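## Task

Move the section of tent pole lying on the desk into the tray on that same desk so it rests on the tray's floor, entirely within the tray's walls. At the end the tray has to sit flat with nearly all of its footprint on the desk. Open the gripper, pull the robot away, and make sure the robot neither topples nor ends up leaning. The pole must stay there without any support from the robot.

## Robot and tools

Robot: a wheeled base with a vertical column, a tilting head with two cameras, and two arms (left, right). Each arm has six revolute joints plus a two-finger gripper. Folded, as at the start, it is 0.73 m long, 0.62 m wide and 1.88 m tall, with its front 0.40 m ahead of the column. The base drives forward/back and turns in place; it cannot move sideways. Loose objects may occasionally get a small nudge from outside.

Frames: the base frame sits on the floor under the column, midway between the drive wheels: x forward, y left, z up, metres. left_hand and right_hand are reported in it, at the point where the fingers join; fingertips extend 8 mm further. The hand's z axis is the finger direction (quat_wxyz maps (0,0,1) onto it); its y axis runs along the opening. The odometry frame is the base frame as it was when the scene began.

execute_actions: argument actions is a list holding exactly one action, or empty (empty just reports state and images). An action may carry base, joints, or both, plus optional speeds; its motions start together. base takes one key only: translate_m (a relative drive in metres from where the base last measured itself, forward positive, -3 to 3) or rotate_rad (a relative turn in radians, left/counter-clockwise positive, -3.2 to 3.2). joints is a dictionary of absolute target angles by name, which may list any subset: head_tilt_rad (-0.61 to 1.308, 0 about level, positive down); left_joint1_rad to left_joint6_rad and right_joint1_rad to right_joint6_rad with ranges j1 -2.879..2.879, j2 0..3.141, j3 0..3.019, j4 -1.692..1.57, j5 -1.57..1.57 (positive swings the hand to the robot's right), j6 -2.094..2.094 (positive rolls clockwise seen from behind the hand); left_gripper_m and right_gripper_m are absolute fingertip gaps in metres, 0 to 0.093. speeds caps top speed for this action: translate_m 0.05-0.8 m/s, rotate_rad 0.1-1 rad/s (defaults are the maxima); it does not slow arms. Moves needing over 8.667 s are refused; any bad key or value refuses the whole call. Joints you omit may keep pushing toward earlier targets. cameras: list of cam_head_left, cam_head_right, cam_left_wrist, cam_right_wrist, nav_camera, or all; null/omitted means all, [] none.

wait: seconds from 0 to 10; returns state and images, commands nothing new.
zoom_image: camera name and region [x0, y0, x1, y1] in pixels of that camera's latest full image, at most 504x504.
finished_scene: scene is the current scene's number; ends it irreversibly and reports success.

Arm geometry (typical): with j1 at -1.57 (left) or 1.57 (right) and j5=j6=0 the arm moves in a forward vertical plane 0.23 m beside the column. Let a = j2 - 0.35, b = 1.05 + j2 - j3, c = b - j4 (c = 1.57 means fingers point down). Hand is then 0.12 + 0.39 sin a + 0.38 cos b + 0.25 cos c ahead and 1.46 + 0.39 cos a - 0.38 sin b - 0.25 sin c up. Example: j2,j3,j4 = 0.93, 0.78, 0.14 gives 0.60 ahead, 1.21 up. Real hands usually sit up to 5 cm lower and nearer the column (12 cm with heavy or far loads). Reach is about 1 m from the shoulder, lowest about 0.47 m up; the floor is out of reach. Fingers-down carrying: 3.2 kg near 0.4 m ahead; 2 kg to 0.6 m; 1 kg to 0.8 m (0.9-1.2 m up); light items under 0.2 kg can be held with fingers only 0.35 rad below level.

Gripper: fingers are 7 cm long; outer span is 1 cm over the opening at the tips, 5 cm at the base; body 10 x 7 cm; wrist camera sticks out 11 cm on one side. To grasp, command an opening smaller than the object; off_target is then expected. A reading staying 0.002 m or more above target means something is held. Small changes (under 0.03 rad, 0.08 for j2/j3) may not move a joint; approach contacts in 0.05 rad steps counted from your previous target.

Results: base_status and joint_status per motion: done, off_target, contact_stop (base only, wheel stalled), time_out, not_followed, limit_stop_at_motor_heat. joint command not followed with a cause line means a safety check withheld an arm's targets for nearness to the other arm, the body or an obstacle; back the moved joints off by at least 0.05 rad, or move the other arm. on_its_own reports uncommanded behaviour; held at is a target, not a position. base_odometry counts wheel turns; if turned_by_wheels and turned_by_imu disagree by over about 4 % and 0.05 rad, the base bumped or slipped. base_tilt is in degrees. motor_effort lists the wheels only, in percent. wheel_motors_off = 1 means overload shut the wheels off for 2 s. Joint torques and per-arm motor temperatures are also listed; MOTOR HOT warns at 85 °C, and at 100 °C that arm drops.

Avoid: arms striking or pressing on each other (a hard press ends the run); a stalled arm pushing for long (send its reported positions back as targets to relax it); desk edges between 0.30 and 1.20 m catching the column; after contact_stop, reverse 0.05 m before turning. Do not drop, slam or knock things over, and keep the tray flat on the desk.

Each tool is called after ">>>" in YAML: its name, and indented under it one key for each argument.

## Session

>>> execute_actions:
  actions: []

Scene clock: 0.00 s.
Joint torques (N m, as the arm reports them, + toward a larger angle): no reading
Motor temperatures (°C, as the motors report them): left_arm=[31 33 30 28 29 30] | right_arm=[29 28 29 30 29 31]
base_odometry: x=+0.000 y=+0.000 heading=+0.000 (m, m, rad; odometry frame)
turned_by_wheels: +0.000 (rad since the last result)
turned_by_imu: +0.000 (rad since the last result)
base_tilt: forward=+0.1 right=+0.0 (deg)
base_status: not commanded
joint_positions: head_tilt_rad=+0.889 left_joint1_rad=-1.561 left_joint2_rad=+0.895 left_joint3_rad=+0.362 left_joint4_rad=-0.904 left_joint5_rad=-0.046 left_joint6_rad=-0.105 left_gripper_m=+0.094 right_joint1_rad=+1.564 right_joint2_rad=+0.859 right_joint3_rad=+0.407 right_joint4_rad=-0.890 right_joint5_rad=-0.028 right_joint6_rad=-0.017 right_gripper_m=+0.094
joint_status: not commanded
wheel_motors_off: 0
motor_effort: left_wheel=+3 right_wheel=+2 (%)
left_hand: x=+0.1267 y=+0.2345 z=+1.2525 quat_wxyz=(+0.439, +0.041, -0.896, -0.047) (m; base frame)
right_hand: x=+0.1604 y=-0.2222 z=+1.2428 quat_wxyz=(+0.398, -0.001, -0.917, -0.014) (m; base frame)
pictures: cam_head_left, cam_head_right, cam_left_wrist, cam_right_wrist, nav_camera
camera_calibration (this result's frames):
cam_head_left: T_world_to_cam=[[0.0385652, -0.996246, -0.077499, 0.143993], [-0.764259, 0.0205578, -0.644581, 1.02811], [0.643755, 0.0840878, -0.760598, 1.05639], [0, 0, 0, 1]] pos_world=[0.100132, 0.0334868, 1.47735]
cam_head_right: T_world_to_cam=[[0.0410154, -0.996837, -0.0680672, 0.0786478], [-0.764013, 0.0126122, -0.645077, 1.02946], [0.643896, 0.0784623, -0.76108, 1.05375], [0, 0, 0, 1]] pos_world=[0.104786, -0.0172644, 1.47142]
cam_left_wrist: T_world_to_cam=[[0.0116619, -0.993941, -0.109298, 0.373556], [-0.0219469, -0.109533, 0.993741, -1.20911], [-0.999691, -0.00919013, -0.0230913, 0.283973], [0, 0, 0, 1]] pos_world=[0.252993, 0.241465, 1.24892]
cam_right_wrist: T_world_to_cam=[[-0.00443646, -0.999455, -0.0327154, -0.177918], [-0.132201, -0.0318424, 0.990711, -1.21608], [-0.991213, 0.00872025, -0.131987, 0.448702], [0, 0, 0, 1]] pos_world=[0.283202, -0.220457, 1.25819]
Images, in order (width x height): cam_head_left 896x504, cam_head_right 896x504, cam_left_wrist 504x504, cam_right_wrist 504x504, nav_camera 896x504.

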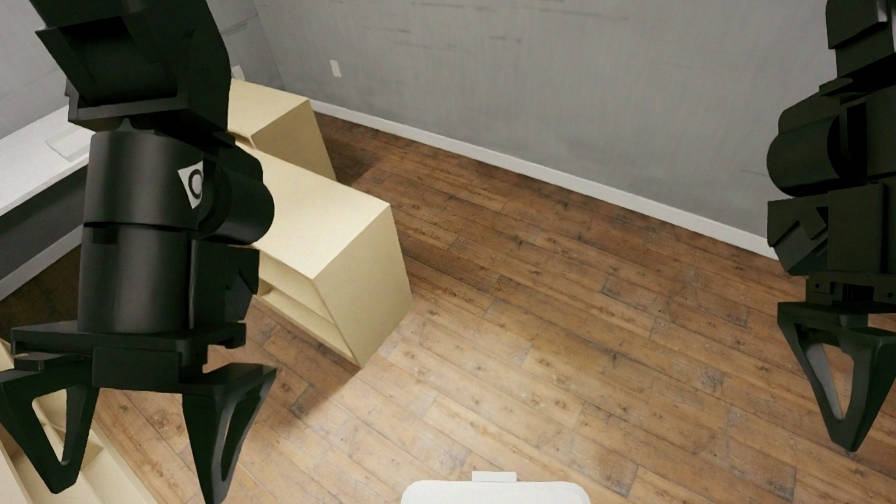

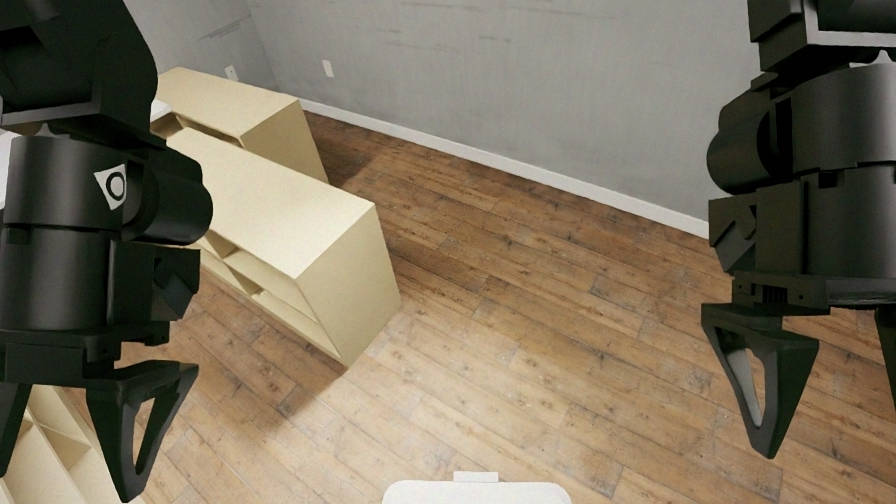

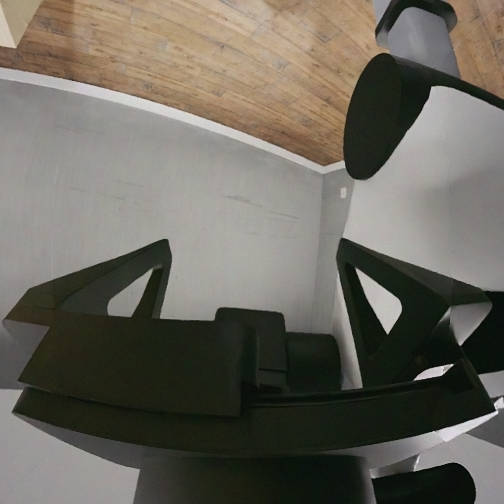

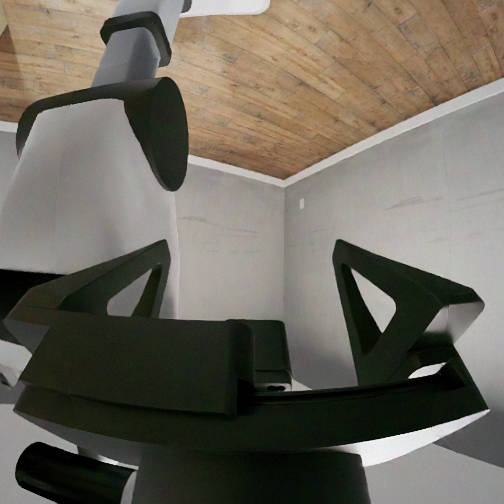

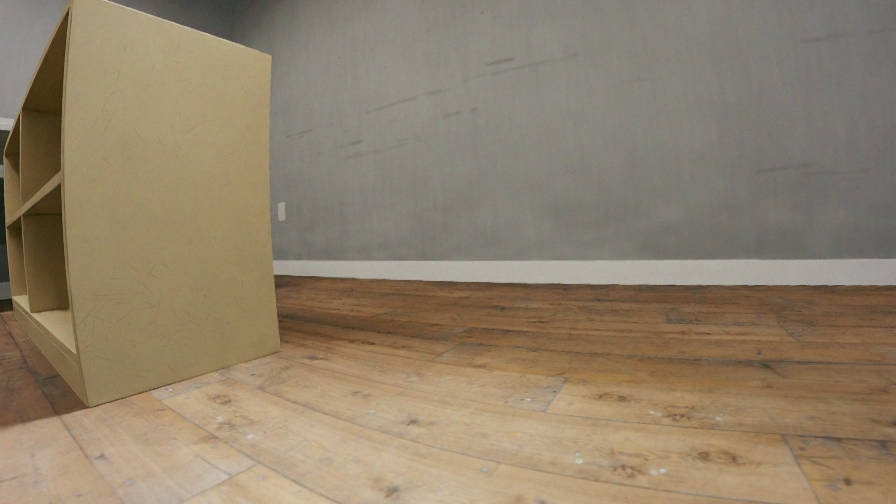

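>>> execute_actions:
  actions:
    - {"base": {"rotate_rad": 1.06}, "joints": {"head_tilt_rad": 0.6}}
  cameras: ["cam_head_left", "cam_head_right", "nav_camera"]

Scene clock: 15.40 s.
Joint torques (N m, as the arm reports them, + toward a larger angle): left_arm=[-0.39 -7.72 -1.04 -1.17 -0.13  0.01] | right_arm=[ 1.97 -4.9  -0.59 -1.19 -0.06  0.  ]
Motor temperatures (°C, as the motors report them): left_arm=[31 33 30 28 29 30] | right_arm=[29 29 29 30 29 31]
base_odometry: x=+0.000 y=+0.000 heading=+1.058 (m, m, rad; odometry frame)
turned_by_wheels: +1.058 (rad since the last result)
turned_by_imu: +1.058 (rad since the last result)
base_tilt: forward=+0.0 right=+0.0 (deg)
base_status: done
joint_positions: head_tilt_rad=+0.618 left_joint1_rad=-1.561 left_joint2_rad=+0.895 left_joint3_rad=+0.362 left_joint4_rad=-0.904 left_joint5_rad=-0.046 left_joint6_rad=-0.105 left_gripper_m=+0.094 right_joint1_rad=+1.564 right_joint2_rad=+0.859 right_joint3_rad=+0.407 right_joint4_rad=-0.890 right_joint5_rad=-0.028 right_joint6_rad=-0.017 right_gripper_m=+0.094
joint_status: all done
wheel_motors_off: 0
motor_effort: left_wheel=-7(48) right_wheel=+7(44) (%)
left_hand: x=+0.1267 y=+0.2345 z=+1.2525 quat_wxyz=(+0.439, +0.041, -0.896, -0.047) (m; base frame)
right_hand: x=+0.1608 y=-0.2222 z=+1.2427 quat_wxyz=(+0.398, -0.001, -0.917, -0.014) (m; base frame)
pictures: cam_head_left, cam_head_right, nav_camera
camera_calibration (this result's frames):
cam_head_left: T_world_to_cam=[[0.0579427, -0.996246, -0.0643119, 0.122715], [-0.563317, 0.0205578, -0.825985, 1.29743], [0.824207, 0.0840878, -0.560011, 0.738465], [0, 0, 0, 1]] pos_world=[0.115103, 0.0334868, 1.49309]
cam_head_right: T_world_to_cam=[[0.0577727, -0.996837, -0.0545685, 0.057022], [-0.562946, 0.0126122, -0.826397, 1.29863], [0.824472, 0.0784623, -0.560437, 0.735734], [0, 0, 0, 1]] pos_world=[0.121176, -0.0172644, 1.48863]
Images, in order (width x height): cam_head_left 896x504, cam_head_right 896x504, nav_camera 896x504.

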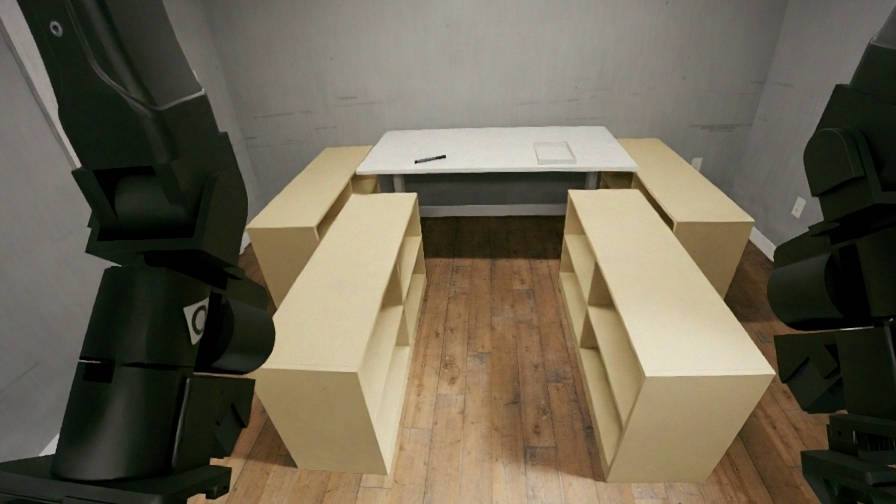

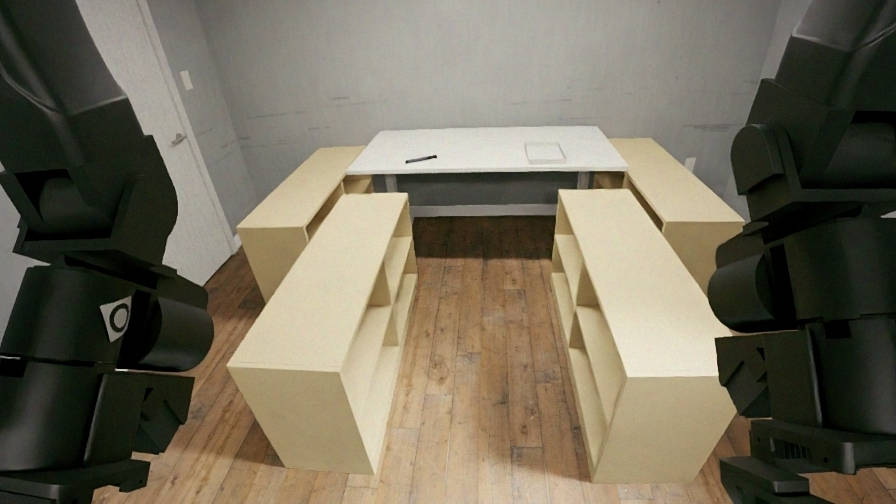

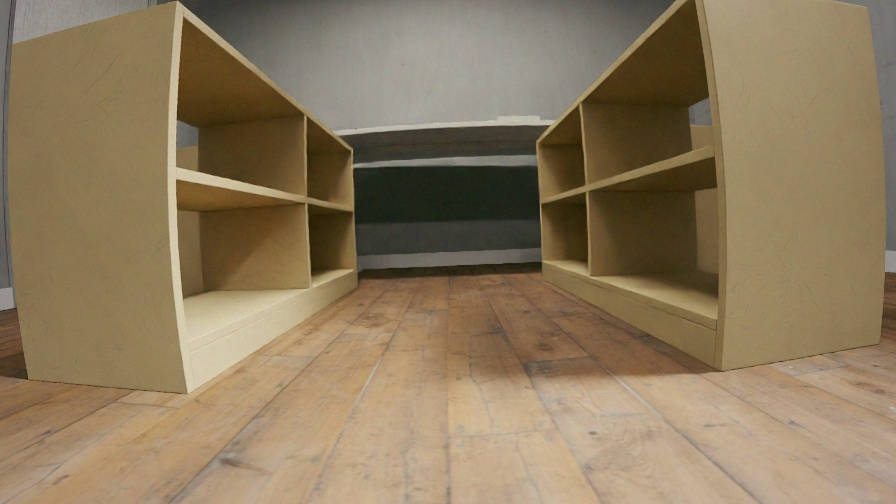

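>>> execute_actions:
  actions:
    - {"base": {"rotate_rad": -0.048}}
  cameras: ["nav_camera"]

Scene clock: 91.43 s.
Joint torques (N m, as the arm reports them, + toward a larger angle): left_arm=[-0.7  -7.89 -1.08 -1.09 -0.11  0.02] | right_arm=[ 1.5  -5.12 -0.56 -1.18 -0.05  0.  ]
Motor temperatures (°C, as the motors report them): left_arm=[31 33 30 28 29 30] | right_arm=[29 29 29 30 29 31]
base_odometry: x=+0.000 y=+0.000 heading=+1.011 (m, m, rad; odometry frame)
turned_by_wheels: -0.047 (rad since the last result)
turned_by_imu: -0.049 (rad since the last result)
base_tilt: forward=+0.0 right=+0.0 (deg)
base_status: done
joint_positions: head_tilt_rad=+0.618 left_joint1_rad=-1.561 left_joint2_rad=+0.895 left_joint3_rad=+0.362 left_joint4_rad=-0.904 left_joint5_rad=-0.046 left_joint6_rad=-0.105 left_gripper_m=+0.094 right_joint1_rad=+1.564 right_joint2_rad=+0.859 right_joint3_rad=+0.407 right_joint4_rad=-0.890 right_joint5_rad=-0.028 right_joint6_rad=-0.017 right_gripper_m=+0.094
joint_status: not commanded
wheel_motors_off: 0
motor_effort: left_wheel=+4(13) right_wheel=-6(14) (%)
left_hand: x=+0.1267 y=+0.2345 z=+1.2525 quat_wxyz=(+0.439, +0.041, -0.896, -0.047) (m; base frame)
right_hand: x=+0.1608 y=-0.2222 z=+1.2427 quat_wxyz=(+0.398, -0.001, -0.917, -0.014) (m; base frame)
pictures: nav_camera
Images, in order (width x height): nav_camera 896x504.

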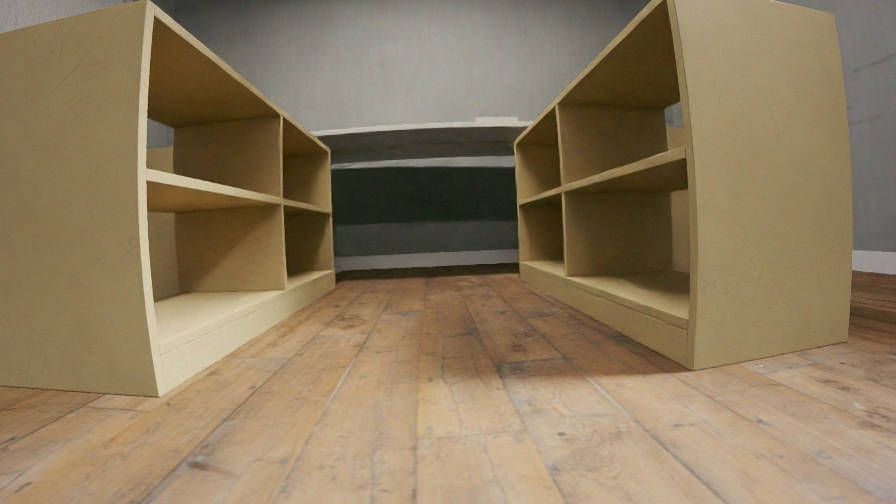

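>>> execute_actions:
  actions:
    - {"base": {"translate_m": 1.85}, "joints": {"head_tilt_rad": 1.05, "left_joint1_rad": -1.212, "left_joint2_rad": 1.68, "left_joint3_rad": 1.045, "left_joint4_rad": 0.11, "left_joint5_rad": 0.31, "left_joint6_rad": -1.79}}
  cameras: ["cam_head_left", "cam_head_right", "cam_left_wrist"]

Scene clock: 101.43 s.
Joint torques (N m, as the arm reports them, + toward a larger angle): left_arm=[  3.57 -16.89  -0.42   0.79  -0.01  -0.08] | right_arm=[ 1.51 -5.5  -0.66 -1.17 -0.05  0.  ]
Motor temperatures (°C, as the motors report them): left_arm=[31 33 30 28 29 30] | right_arm=[29 29 29 30 29 31]
base_odometry: x=+0.981 y=+1.568 heading=+1.013 (m, m, rad; odometry frame)
turned_by_wheels: +0.002 (rad since the last result)
turned_by_imu: -0.003 (rad since the last result)
base_tilt: forward=+0.0 right=+0.0 (deg)
base_status: done
joint_positions: head_tilt_rad=+1.050 left_joint1_rad=-1.210 left_joint2_rad=+1.690 left_joint3_rad=+1.046 left_joint4_rad=+0.099 left_joint5_rad=+0.306 left_joint6_rad=-1.782 left_gripper_m=+0.094 right_joint1_rad=+1.564 right_joint2_rad=+0.859 right_joint3_rad=+0.408 right_joint4_rad=-0.890 right_joint5_rad=-0.028 right_joint6_rad=-0.017 right_gripper_m=+0.094
joint_status: all done
wheel_motors_off: 0
motor_effort: left_wheel=+0(62) right_wheel=+1(46) (%)
left_hand: x=+0.4365 y=+0.4035 z=+0.9457 quat_wxyz=(-0.005, +0.832, -0.555, +0.001) (m; base frame)
right_hand: x=+0.1612 y=-0.2222 z=+1.2426 quat_wxyz=(+0.397, -0.001, -0.918, -0.014) (m; base frame)
pictures: cam_head_left, cam_head_right, cam_left_wrist
camera_calibration (this result's frames):
cam_head_left: T_world_to_cam=[[0.0256383, -0.996246, -0.0826804, 0.152618], [-0.857735, 0.0205578, -0.513682, 0.831198], [0.513453, 0.0840878, -0.853988, 1.20673], [0, 0, 0, 1]] pos_world=[0.0894368, 0.0334868, 1.47012]
cam_head_right: T_world_to_cam=[[0.0295692, -0.996837, -0.0737636, 0.0879926], [-0.857571, 0.0126122, -0.514211, 0.832599], [0.513515, 0.0784623, -0.854486, 1.20412], [0, 0, 0, 1]] pos_world=[0.0930792, -0.0172644, 1.46352]
cam_left_wrist: T_world_to_cam=[[0.930906, 0.365256, -0.0012099, -0.547452], [0.295165, -0.75031, 0.591534, -0.378377], [0.215154, -0.55102, -0.806279, 1.01716], [0, 0, 0, 1]] pos_world=[0.402465, 0.476534, 1.04327]
Images, in order (width x height): cam_head_left 896x504, cam_head_right 896x504, cam_left_wrist 504x504.

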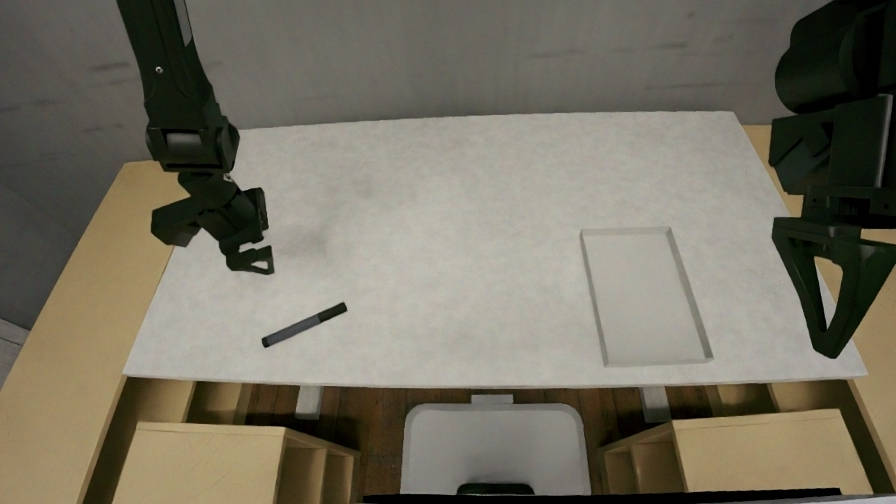

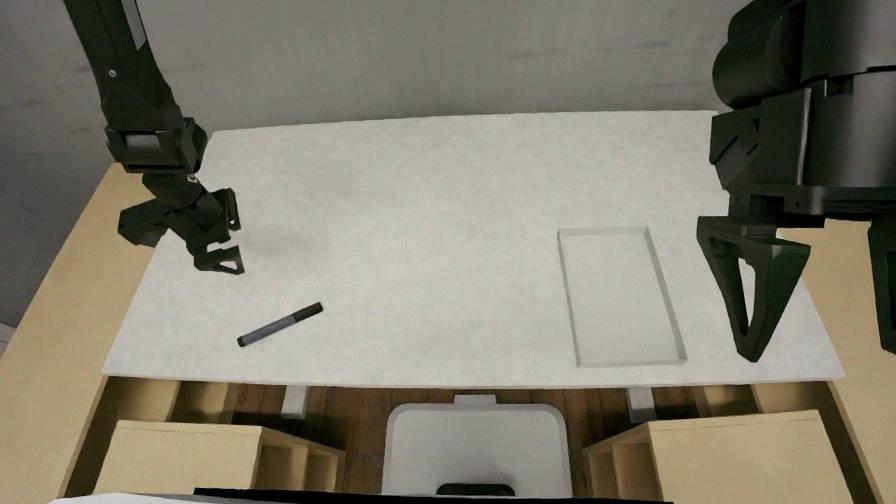

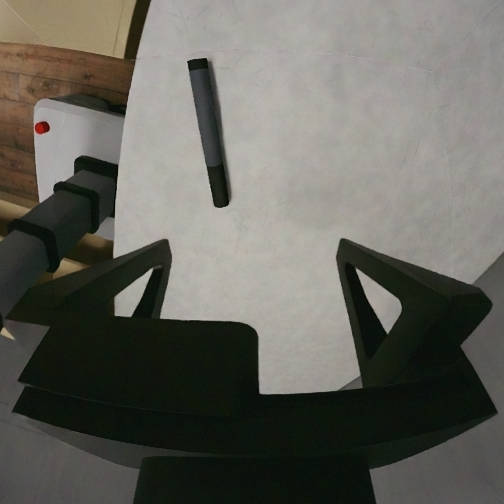

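>>> zoom_image:
  camera: "cam_left_wrist"
  region: [130, 40, 310, 220]

>>> zoom_image:
  camera: "cam_head_left"
  region: [240, 280, 380, 400]

>>> zoom_image:
  camera: "cam_head_left"
  region: [560, 210, 740, 400]

Region (130, 40, 310, 220) of cam_left_wrist's 504x504 image, scaled by 2.800, with more detail than that image has.

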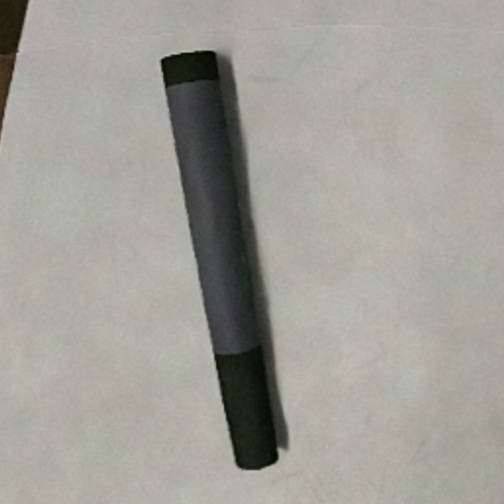

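Region (240, 280, 380, 400) of cam_head_left's 896x504 image, scaled by 3.600, with more detail than that image has; it fills the top 432 rows of this view, and the rest is white.

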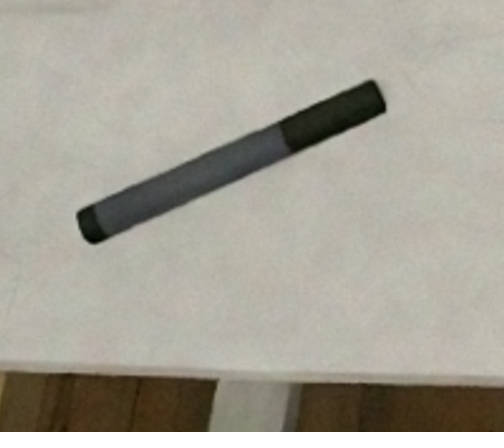

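Region (560, 210, 740, 400) of cam_head_left's 896x504 image, scaled by 2.653, with more detail than that image has; it fills the left 477 columns of this view, and the rest is white.

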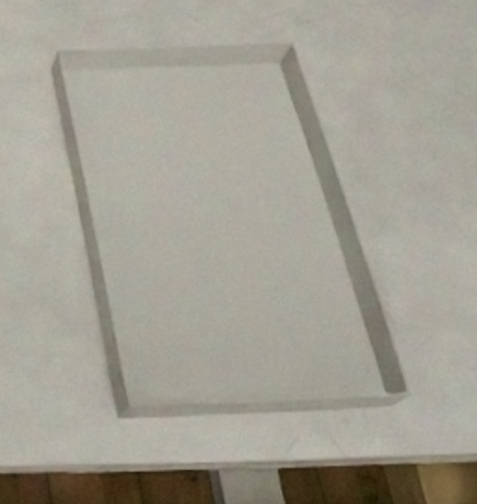

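>>> execute_actions:
  actions:
    - {"joints": {"left_joint1_rad": -1.28, "left_joint2_rad": 2.15, "left_joint3_rad": 1.33, "left_joint4_rad": 0.3, "left_joint5_rad": 0.25, "left_joint6_rad": -1.89}}
  cameras: ["cam_head_left", "cam_left_wrist"]

Scene clock: 177.17 s.
Joint torques (N m, as the arm reports them, + toward a larger angle): left_arm=[  3.72 -14.52  -1.75   0.27  -0.34  -0.07] | right_arm=[ 1.43 -4.83 -0.53 -1.22 -0.04  0.  ]
Motor temperatures (°C, as the motors report them): left_arm=[31 35 30 28 29 30] | right_arm=[29 29 29 30 29 31]
base_odometry: x=+0.981 y=+1.568 heading=+1.013 (m, m, rad; odometry frame)
turned_by_wheels: +0.000 (rad since the last result)
turned_by_imu: -0.002 (rad since the last result)
base_tilt: forward=+0.0 right=+0.0 (deg)
base_status: not commanded
joint_positions: head_tilt_rad=+1.050 left_joint1_rad=-1.281 left_joint2_rad=+2.154 left_joint3_rad=+1.329 left_joint4_rad=+0.302 left_joint5_rad=+0.254 left_joint6_rad=-1.882 left_gripper_m=+0.094 right_joint1_rad=+1.564 right_joint2_rad=+0.859 right_joint3_rad=+0.408 right_joint4_rad=-0.890 right_joint5_rad=-0.028 right_joint6_rad=-0.017 right_gripper_m=+0.094
joint_status: all done
wheel_motors_off: 0
motor_effort: left_wheel=+3(3) right_wheel=-3(3) (%)
left_hand: x=+0.3747 y=+0.3989 z=+0.7771 quat_wxyz=(-0.004, +0.848, -0.530, +0.008) (m; base frame)
right_hand: x=+0.1612 y=-0.2222 z=+1.2426 quat_wxyz=(+0.397, -0.001, -0.918, -0.014) (m; base frame)
pictures: cam_head_left, cam_left_wrist
camera_calibration (this result's frames):
cam_head_left: T_world_to_cam=[[0.0256383, -0.996246, -0.0826804, 0.152618], [-0.857734, 0.0205578, -0.513682, 0.831199], [0.513453, 0.0840878, -0.853988, 1.20673], [0, 0, 0, 1]] pos_world=[0.0894368, 0.0334868, 1.47012]
cam_left_wrist: T_world_to_cam=[[0.907459, 0.420098, 0.00602914, -0.507179], [0.332531, -0.726929, 0.600831, -0.294435], [0.25679, -0.543225, -0.799353, 0.86792], [0, 0, 0, 1]] pos_world=[0.335279, 0.470507, 0.873739]
Images, in order (width x height): cam_head_left 896x504, cam_left_wrist 504x504.

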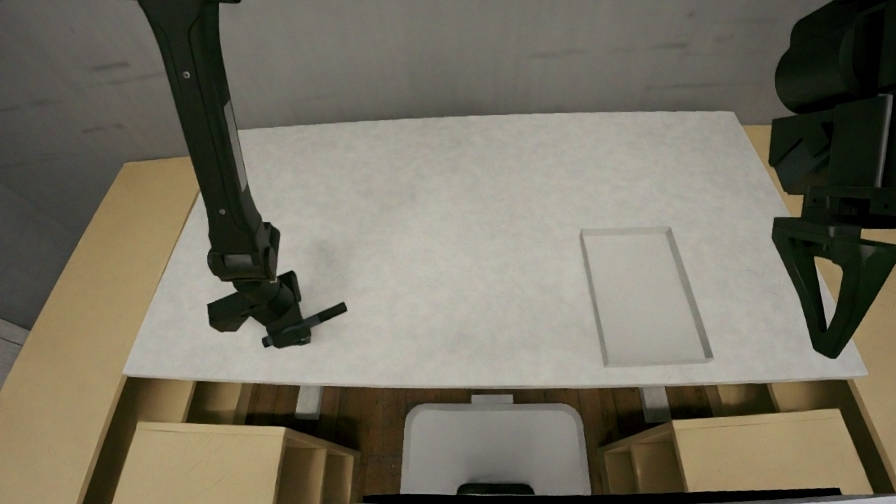

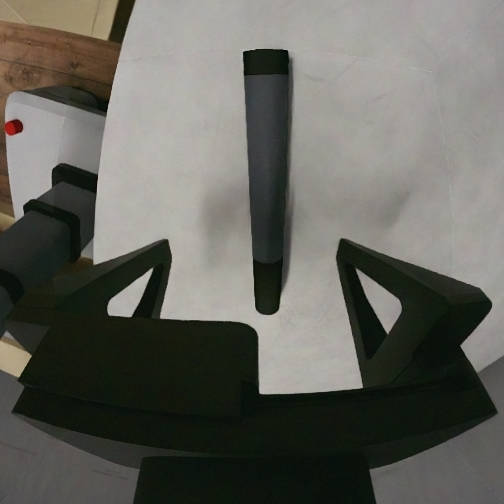

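>>> zoom_image:
  camera: "cam_left_wrist"
  region: [120, 40, 410, 330]

Region (120, 40, 410, 330) of cam_left_wrist's 504x504 image, scaled by 1.738, with more detail than that image has.

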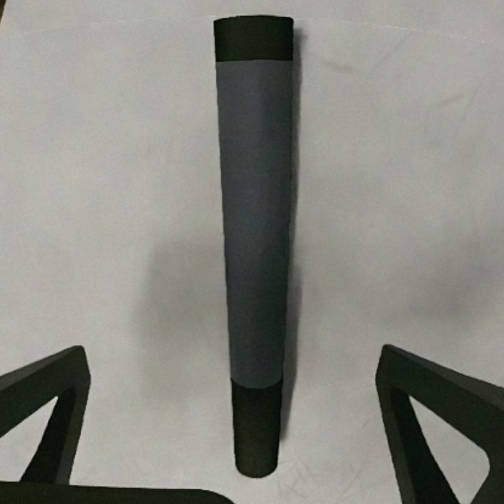

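>>> execute_actions:
  actions:
    - {"joints": {"left_joint2_rad": 2.228, "left_joint3_rad": 1.43, "left_joint4_rad": 0.262}}
  cameras: ["cam_head_left", "cam_left_wrist"]

Scene clock: 196.93 s.
Joint torques (N m, as the arm reports them, + toward a larger angle): left_arm=[  4.49 -13.92  -1.62   0.01  -0.33  -0.05] | right_arm=[ 1.42 -4.78 -0.55 -1.25 -0.05  0.  ]
Motor temperatures (°C, as the motors report them): left_arm=[31 34 30 28 29 30] | right_arm=[29 29 29 30 29 31]
base_odometry: x=+0.981 y=+1.568 heading=+1.013 (m, m, rad; odometry frame)
turned_by_wheels: +0.000 (rad since the last result)
turned_by_imu: -0.001 (rad since the last result)
base_tilt: forward=+0.1 right=+0.0 (deg)
base_status: not commanded
joint_positions: head_tilt_rad=+1.050 left_joint1_rad=-1.281 left_joint2_rad=+2.219 left_joint3_rad=+1.433 left_joint4_rad=+0.272 left_joint5_rad=+0.254 left_joint6_rad=-1.882 left_gripper_m=+0.094 right_joint1_rad=+1.564 right_joint2_rad=+0.859 right_joint3_rad=+0.408 right_joint4_rad=-0.890 right_joint5_rad=-0.028 right_joint6_rad=-0.017 right_gripper_m=+0.094
joint_status: all done
wheel_motors_off: 0
motor_effort: left_wheel=+5(5) right_wheel=-3(3) (%)
left_hand: x=+0.3840 y=+0.4073 z=+0.7500 quat_wxyz=(-0.007, +0.848, -0.531, +0.011) (m; base frame)
right_hand: x=+0.1612 y=-0.2222 z=+1.2426 quat_wxyz=(+0.397, -0.001, -0.918, -0.014) (m; base frame)
pictures: cam_head_left, cam_left_wrist
camera_calibration (this result's frames):
cam_head_left: T_world_to_cam=[[0.0256383, -0.996246, -0.0826804, 0.152618], [-0.857734, 0.0205578, -0.513682, 0.831199], [0.513453, 0.0840878, -0.853988, 1.20673], [0, 0, 0, 1]] pos_world=[0.0894368, 0.0334868, 1.47012]
cam_left_wrist: T_world_to_cam=[[0.908352, 0.41794, 0.0148977, -0.525095], [0.325313, -0.728525, 0.602845, -0.273226], [0.262807, -0.54275, -0.797719, 0.844686], [0, 0, 0, 1]] pos_world=[0.343866, 0.478859, 0.846358]
Images, in order (width x height): cam_head_left 896x504, cam_left_wrist 504x504.

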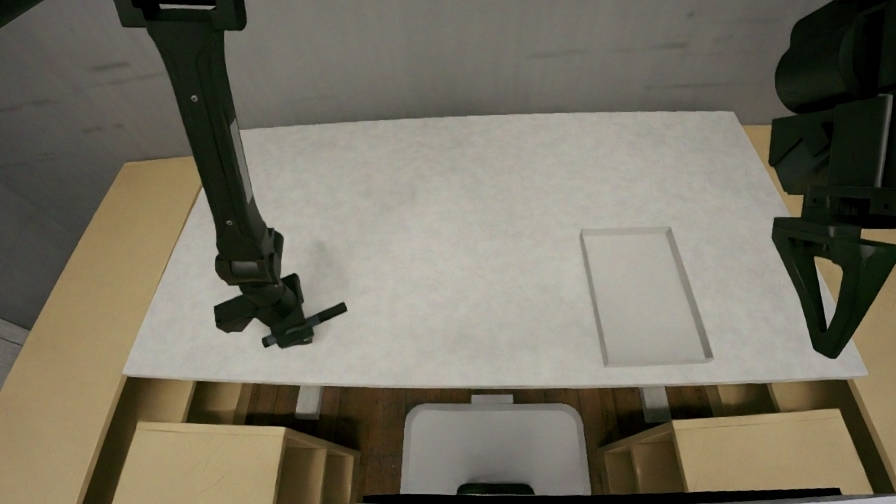

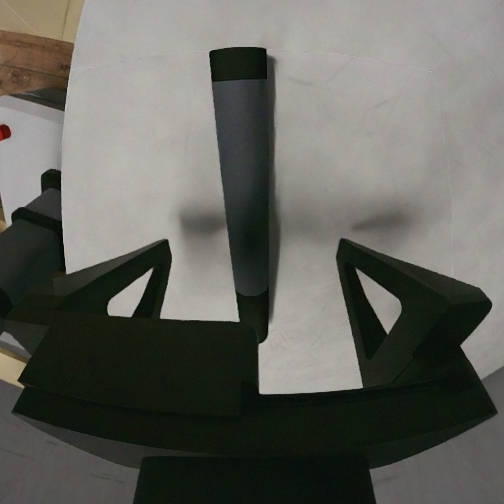

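>>> execute_actions:
  actions:
    - {"joints": {"left_joint2_rad": 2.26, "left_joint3_rad": 1.458}}
  cameras: ["cam_head_left", "cam_left_wrist"]

Scene clock: 204.57 s.
Joint torques (N m, as the arm reports them, + toward a larger angle): left_arm=[  3.99 -13.24  -1.61  -0.13  -0.31  -0.07] | right_arm=[ 1.47 -4.67 -0.52 -1.18 -0.07  0.02]
Motor temperatures (°C, as the motors report them): left_arm=[31 34 30 28 29 30] | right_arm=[29 29 29 30 29 31]
base_odometry: x=+0.981 y=+1.568 heading=+1.013 (m, m, rad; odometry frame)
turned_by_wheels: +0.000 (rad since the last result)
turned_by_imu: -0.001 (rad since the last result)
base_tilt: forward=+0.0 right=+0.0 (deg)
base_status: not commanded
joint_positions: head_tilt_rad=+1.050 left_joint1_rad=-1.281 left_joint2_rad=+2.247 left_joint3_rad=+1.459 left_joint4_rad=+0.272 left_joint5_rad=+0.254 left_joint6_rad=-1.882 left_gripper_m=+0.094 right_joint1_rad=+1.564 right_joint2_rad=+0.859 right_joint3_rad=+0.408 right_joint4_rad=-0.890 right_joint5_rad=-0.028 right_joint6_rad=-0.017 right_gripper_m=+0.094
joint_status: all done
wheel_motors_off: 0
motor_effort: left_wheel=+2(3) right_wheel=-3(3) (%)
left_hand: x=+0.3793 y=+0.4091 z=+0.7401 quat_wxyz=(-0.007, +0.848, -0.530, +0.011) (m; base frame)
right_hand: x=+0.1612 y=-0.2222 z=+1.2426 quat_wxyz=(+0.397, -0.001, -0.918, -0.014) (m; base frame)
pictures: cam_head_left, cam_left_wrist
camera_calibration (this result's frames):
cam_head_left: T_world_to_cam=[[0.0256383, -0.996246, -0.0826804, 0.152618], [-0.857735, 0.0205578, -0.513682, 0.831199], [0.513453, 0.0840878, -0.853988, 1.20673], [0, 0, 0, 1]] pos_world=[0.0894368, 0.0334868, 1.47012]
cam_left_wrist: T_world_to_cam=[[0.908181, 0.418373, 0.0131236, -0.520274], [0.326758, -0.728207, 0.602448, -0.264766], [0.261604, -0.542843, -0.79805, 0.839767], [0, 0, 0, 1]] pos_world=[0.33933, 0.480726, 0.836512]
Images, in order (width x height): cam_head_left 896x504, cam_left_wrist 504x504.

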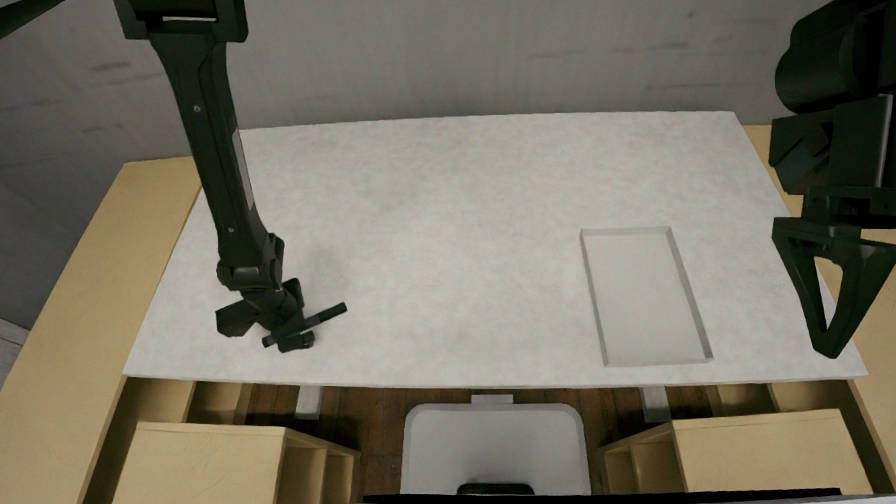

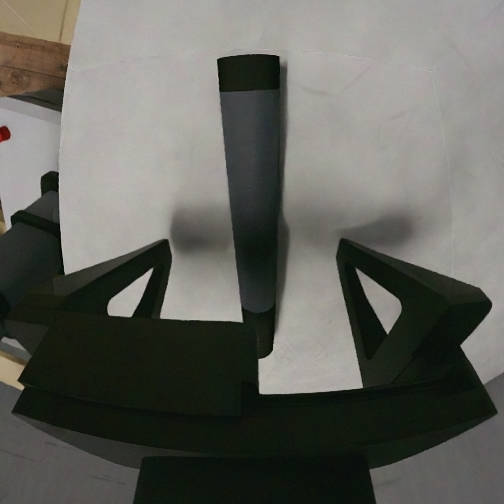

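>>> execute_actions:
  actions:
    - {"joints": {"left_gripper_m": 0.008, "left_joint2_rad": 2.25}}
  cameras: ["cam_head_left", "cam_left_wrist"]

Scene clock: 214.37 s.
Joint torques (N m, as the arm reports them, + toward a larger angle): left_arm=[  4.29 -14.69  -1.61  -0.03  -0.33  -0.04] | right_arm=[ 1.5  -4.94 -0.52 -1.17 -0.01  0.  ]
Motor temperatures (°C, as the motors report them): left_arm=[31 34 30 28 29 30] | right_arm=[29 29 29 30 29 31]
base_odometry: x=+0.981 y=+1.568 heading=+1.013 (m, m, rad; odometry frame)
turned_by_wheels: +0.000 (rad since the last result)
turned_by_imu: -0.001 (rad since the last result)
base_tilt: forward=+0.1 right=+0.0 (deg)
base_status: not commanded
joint_positions: head_tilt_rad=+1.050 left_joint1_rad=-1.281 left_joint2_rad=+2.247 left_joint3_rad=+1.459 left_joint4_rad=+0.272 left_joint5_rad=+0.253 left_joint6_rad=-1.882 left_gripper_m=+0.021 right_joint1_rad=+1.564 right_joint2_rad=+0.859 right_joint3_rad=+0.408 right_joint4_rad=-0.890 right_joint5_rad=-0.028 right_joint6_rad=-0.017 right_gripper_m=+0.094
joint_status: left_gripper_m off_target (ended at +0.021, target +0.008); the others done
wheel_motors_off: 0
motor_effort: left_wheel=+4(4) right_wheel=-3(3) (%)
left_hand: x=+0.3792 y=+0.4092 z=+0.7401 quat_wxyz=(-0.007, +0.848, -0.530, +0.011) (m; base frame)
right_hand: x=+0.1612 y=-0.2222 z=+1.2426 quat_wxyz=(+0.397, -0.001, -0.918, -0.014) (m; base frame)
pictures: cam_head_left, cam_left_wrist
camera_calibration (this result's frames):
cam_head_left: T_world_to_cam=[[0.0256383, -0.996246, -0.0826804, 0.152618], [-0.857734, 0.0205578, -0.513682, 0.831199], [0.513453, 0.0840878, -0.853988, 1.20673], [0, 0, 0, 1]] pos_world=[0.0894368, 0.0334868, 1.47012]
cam_left_wrist: T_world_to_cam=[[0.907983, 0.418809, 0.012874, -0.520124], [0.327364, -0.728237, 0.602083, -0.264641], [0.261533, -0.542466, -0.79833, 0.839899], [0, 0, 0, 1]] pos_world=[0.339236, 0.480728, 0.836549]
Images, in order (width x height): cam_head_left 896x504, cam_left_wrist 504x504.

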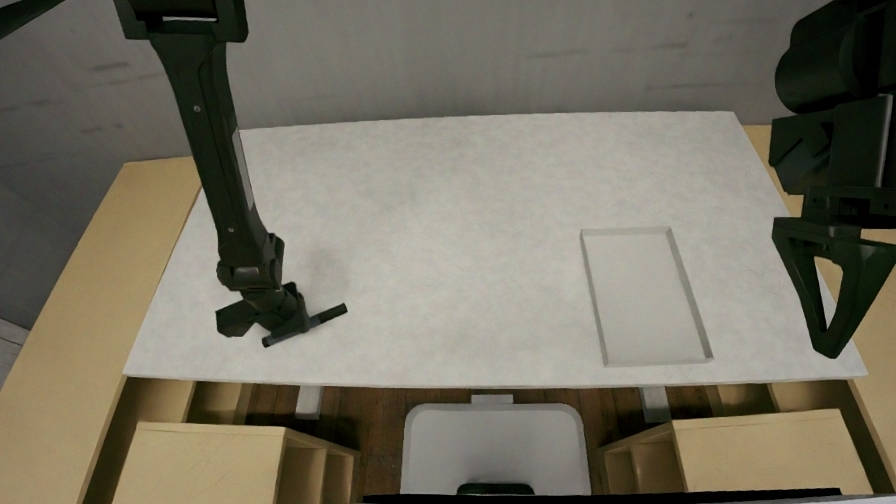

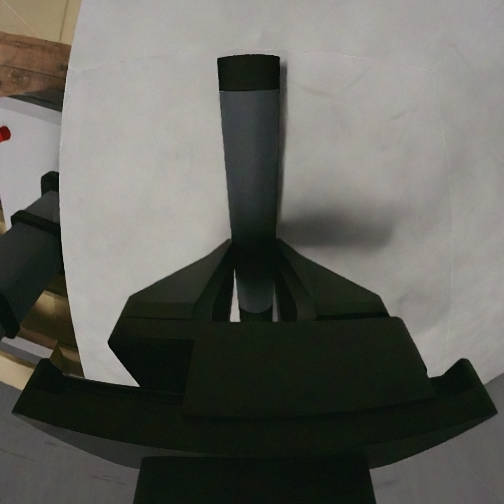

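>>> execute_actions:
  actions:
    - {"joints": {"left_joint2_rad": 1.85, "left_joint3_rad": 1.31, "left_joint4_rad": 0.0}}
  cameras: ["cam_head_left", "cam_left_wrist"]

Scene clock: 274.97 s.
Joint torques (N m, as the arm reports them, + toward a larger angle): left_arm=[  3.38 -17.53   0.43   0.    -0.32  -0.06] | right_arm=[ 1.61 -4.79 -0.54 -1.18 -0.05 -0.01]
Motor temperatures (°C, as the motors report them): left_arm=[31 34 30 28 29 30] | right_arm=[29 29 29 30 29 31]
base_odometry: x=+0.981 y=+1.568 heading=+1.013 (m, m, rad; odometry frame)
turned_by_wheels: +0.000 (rad since the last result)
turned_by_imu: -0.002 (rad since the last result)
base_tilt: forward=+0.0 right=+0.0 (deg)
base_status: not commanded
joint_positions: head_tilt_rad=+1.050 left_joint1_rad=-1.281 left_joint2_rad=+1.847 left_joint3_rad=+1.309 left_joint4_rad=+0.006 left_joint5_rad=+0.253 left_joint6_rad=-1.883 left_gripper_m=+0.021 right_joint1_rad=+1.564 right_joint2_rad=+0.859 right_joint3_rad=+0.408 right_joint4_rad=-0.890 right_joint5_rad=-0.028 right_joint6_rad=-0.017 right_gripper_m=+0.094
joint_status: all done
wheel_motors_off: 0
motor_effort: left_wheel=+2(5) right_wheel=-4(3) (%)
left_hand: x=+0.4917 y=+0.3908 z=+0.8763 quat_wxyz=(-0.002, +0.849, -0.528, +0.005) (m; base frame)
right_hand: x=+0.1612 y=-0.2222 z=+1.2426 quat_wxyz=(+0.397, -0.001, -0.918, -0.014) (m; base frame)
pictures: cam_head_left, cam_left_wrist
camera_calibration (this result's frames):
cam_head_left: T_world_to_cam=[[0.0256383, -0.996246, -0.0826804, 0.152618], [-0.857735, 0.0205578, -0.513682, 0.831198], [0.513453, 0.0840878, -0.853988, 1.20673], [0, 0, 0, 1]] pos_world=[0.0894368, 0.0334868, 1.47012]
cam_left_wrist: T_world_to_cam=[[0.906399, 0.422423, -0.000602752, -0.605108], [0.338592, -0.725667, 0.598968, -0.400653], [0.252581, -0.543108, -0.800773, 0.916019], [0, 0, 0, 1]] pos_world=[0.452758, 0.462368, 0.973137]
Images, in order (width x height): cam_head_left 896x504, cam_left_wrist 504x504.

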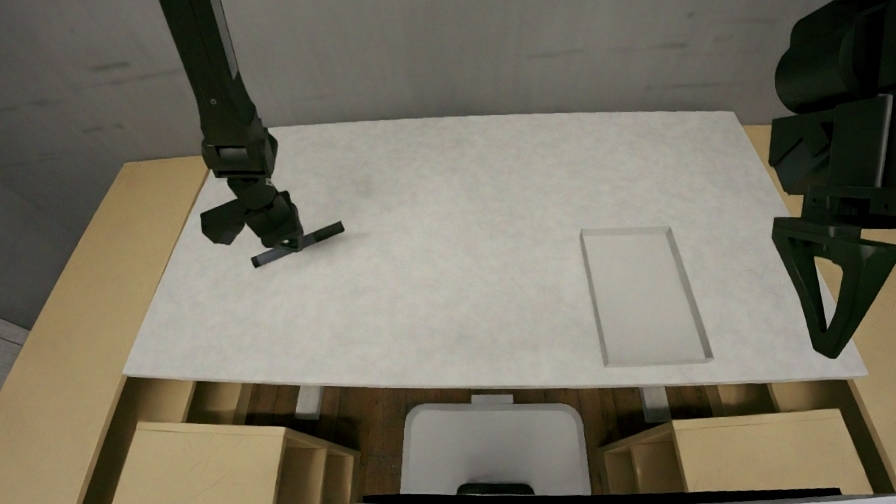

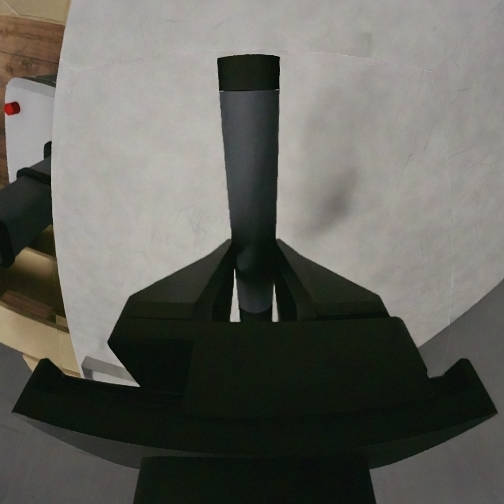

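>>> execute_actions:
  actions: []

Scene clock: 293.73 s.
Joint torques (N m, as the arm reports them, + toward a larger angle): left_arm=[  3.36 -17.73   0.52   0.1   -0.33  -0.05] | right_arm=[ 1.87 -5.06 -0.59 -1.1  -0.03 -0.01]
Motor temperatures (°C, as the motors report them): left_arm=[31 35 30 28 29 30] | right_arm=[29 29 29 30 29 31]
base_odometry: x=+0.981 y=+1.568 heading=+1.013 (m, m, rad; odometry frame)
turned_by_wheels: +0.000 (rad since the last result)
turned_by_imu: -0.001 (rad since the last result)
base_tilt: forward=+0.1 right=+0.0 (deg)
base_status: not commanded
joint_positions: head_tilt_rad=+1.050 left_joint1_rad=-1.281 left_joint2_rad=+1.847 left_joint3_rad=+1.309 left_joint4_rad=+0.006 left_joint5_rad=+0.253 left_joint6_rad=-1.883 left_gripper_m=+0.021 right_joint1_rad=+1.564 right_joint2_rad=+0.859 right_joint3_rad=+0.408 right_joint4_rad=-0.890 right_joint5_rad=-0.028 right_joint6_rad=-0.017 right_gripper_m=+0.094
joint_status: all done
wheel_motors_off: 0
motor_effort: left_wheel=+4(5) right_wheel=-3(3) (%)
left_hand: x=+0.4917 y=+0.3908 z=+0.8763 quat_wxyz=(-0.002, +0.849, -0.528, +0.005) (m; base frame)
right_hand: x=+0.1612 y=-0.2222 z=+1.2426 quat_wxyz=(+0.397, -0.001, -0.918, -0.014) (m; base frame)
pictures: cam_head_left, cam_head_right, cam_left_wrist, cam_right_wrist, nav_camera
camera_calibration (this result's frames):
cam_head_left: T_world_to_cam=[[0.0256383, -0.996246, -0.0826804, 0.152618], [-0.857735, 0.0205578, -0.513682, 0.831199], [0.513453, 0.0840878, -0.853988, 1.20673], [0, 0, 0, 1]] pos_world=[0.0894368, 0.0334868, 1.47012]
cam_head_right: T_world_to_cam=[[0.0295692, -0.996837, -0.0737636, 0.0879926], [-0.857571, 0.0126122, -0.514211, 0.832599], [0.513515, 0.0784623, -0.854486, 1.20412], [0, 0, 0, 1]] pos_world=[0.0930792, -0.0172644, 1.46352]
cam_left_wrist: T_world_to_cam=[[0.906399, 0.422423, -0.000602752, -0.605108], [0.338592, -0.725667, 0.598968, -0.400653], [0.252581, -0.543108, -0.800773, 0.916019], [0, 0, 0, 1]] pos_world=[0.452758, 0.462368, 0.973137]
cam_right_wrist: T_world_to_cam=[[-0.00437695, -0.999455, -0.0327166, -0.177935], [-0.133712, -0.0318382, 0.990509, -1.21525], [-0.991011, 0.00871, -0.1335, 0.451346], [0, 0, 0, 1]] pos_world=[0.284016, -0.22046, 1.25815]
Images, in order (width x height): cam_head_left 896x504, cam_head_right 896x504, cam_left_wrist 504x504, cam_right_wrist 504x504, nav_camera 896x504.

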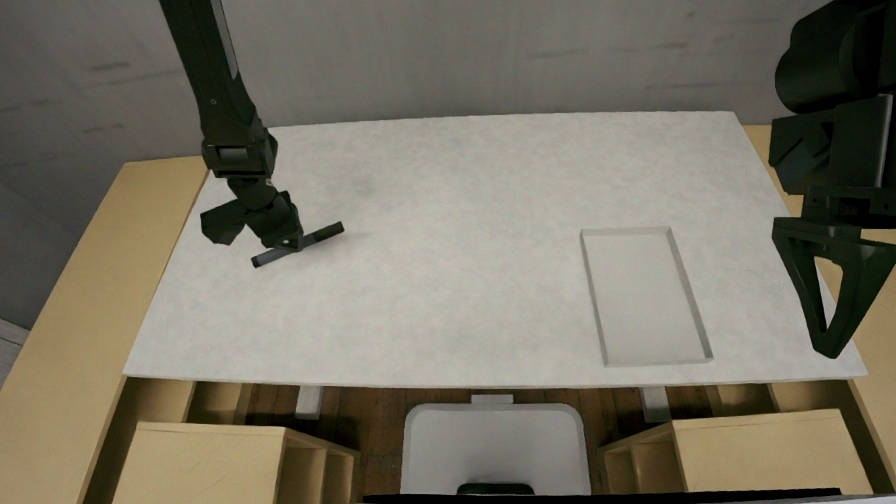

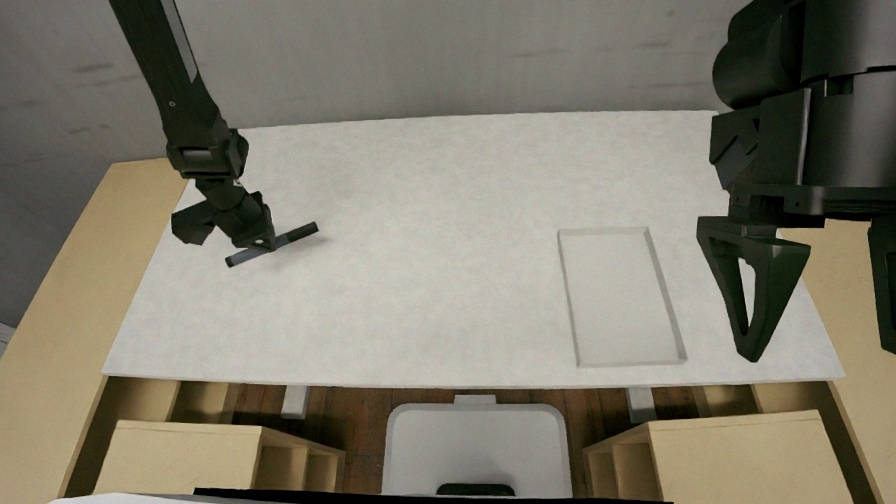

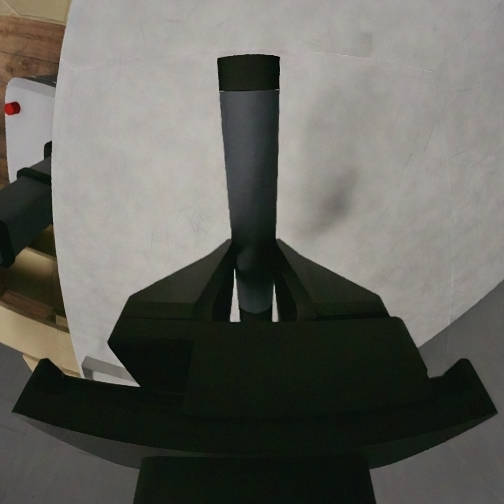

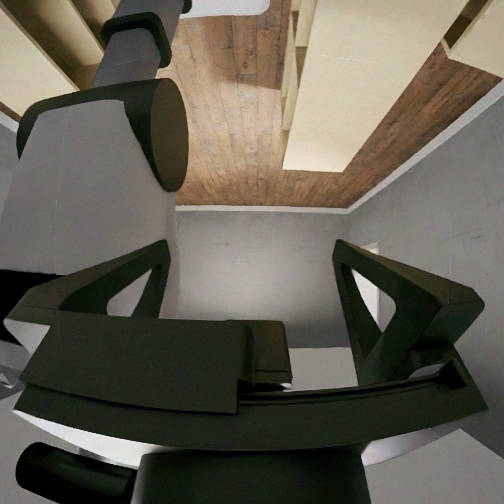

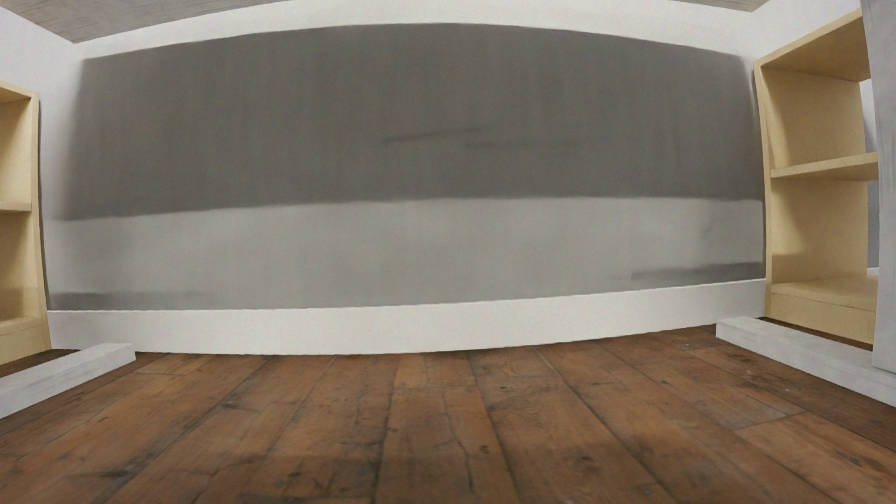

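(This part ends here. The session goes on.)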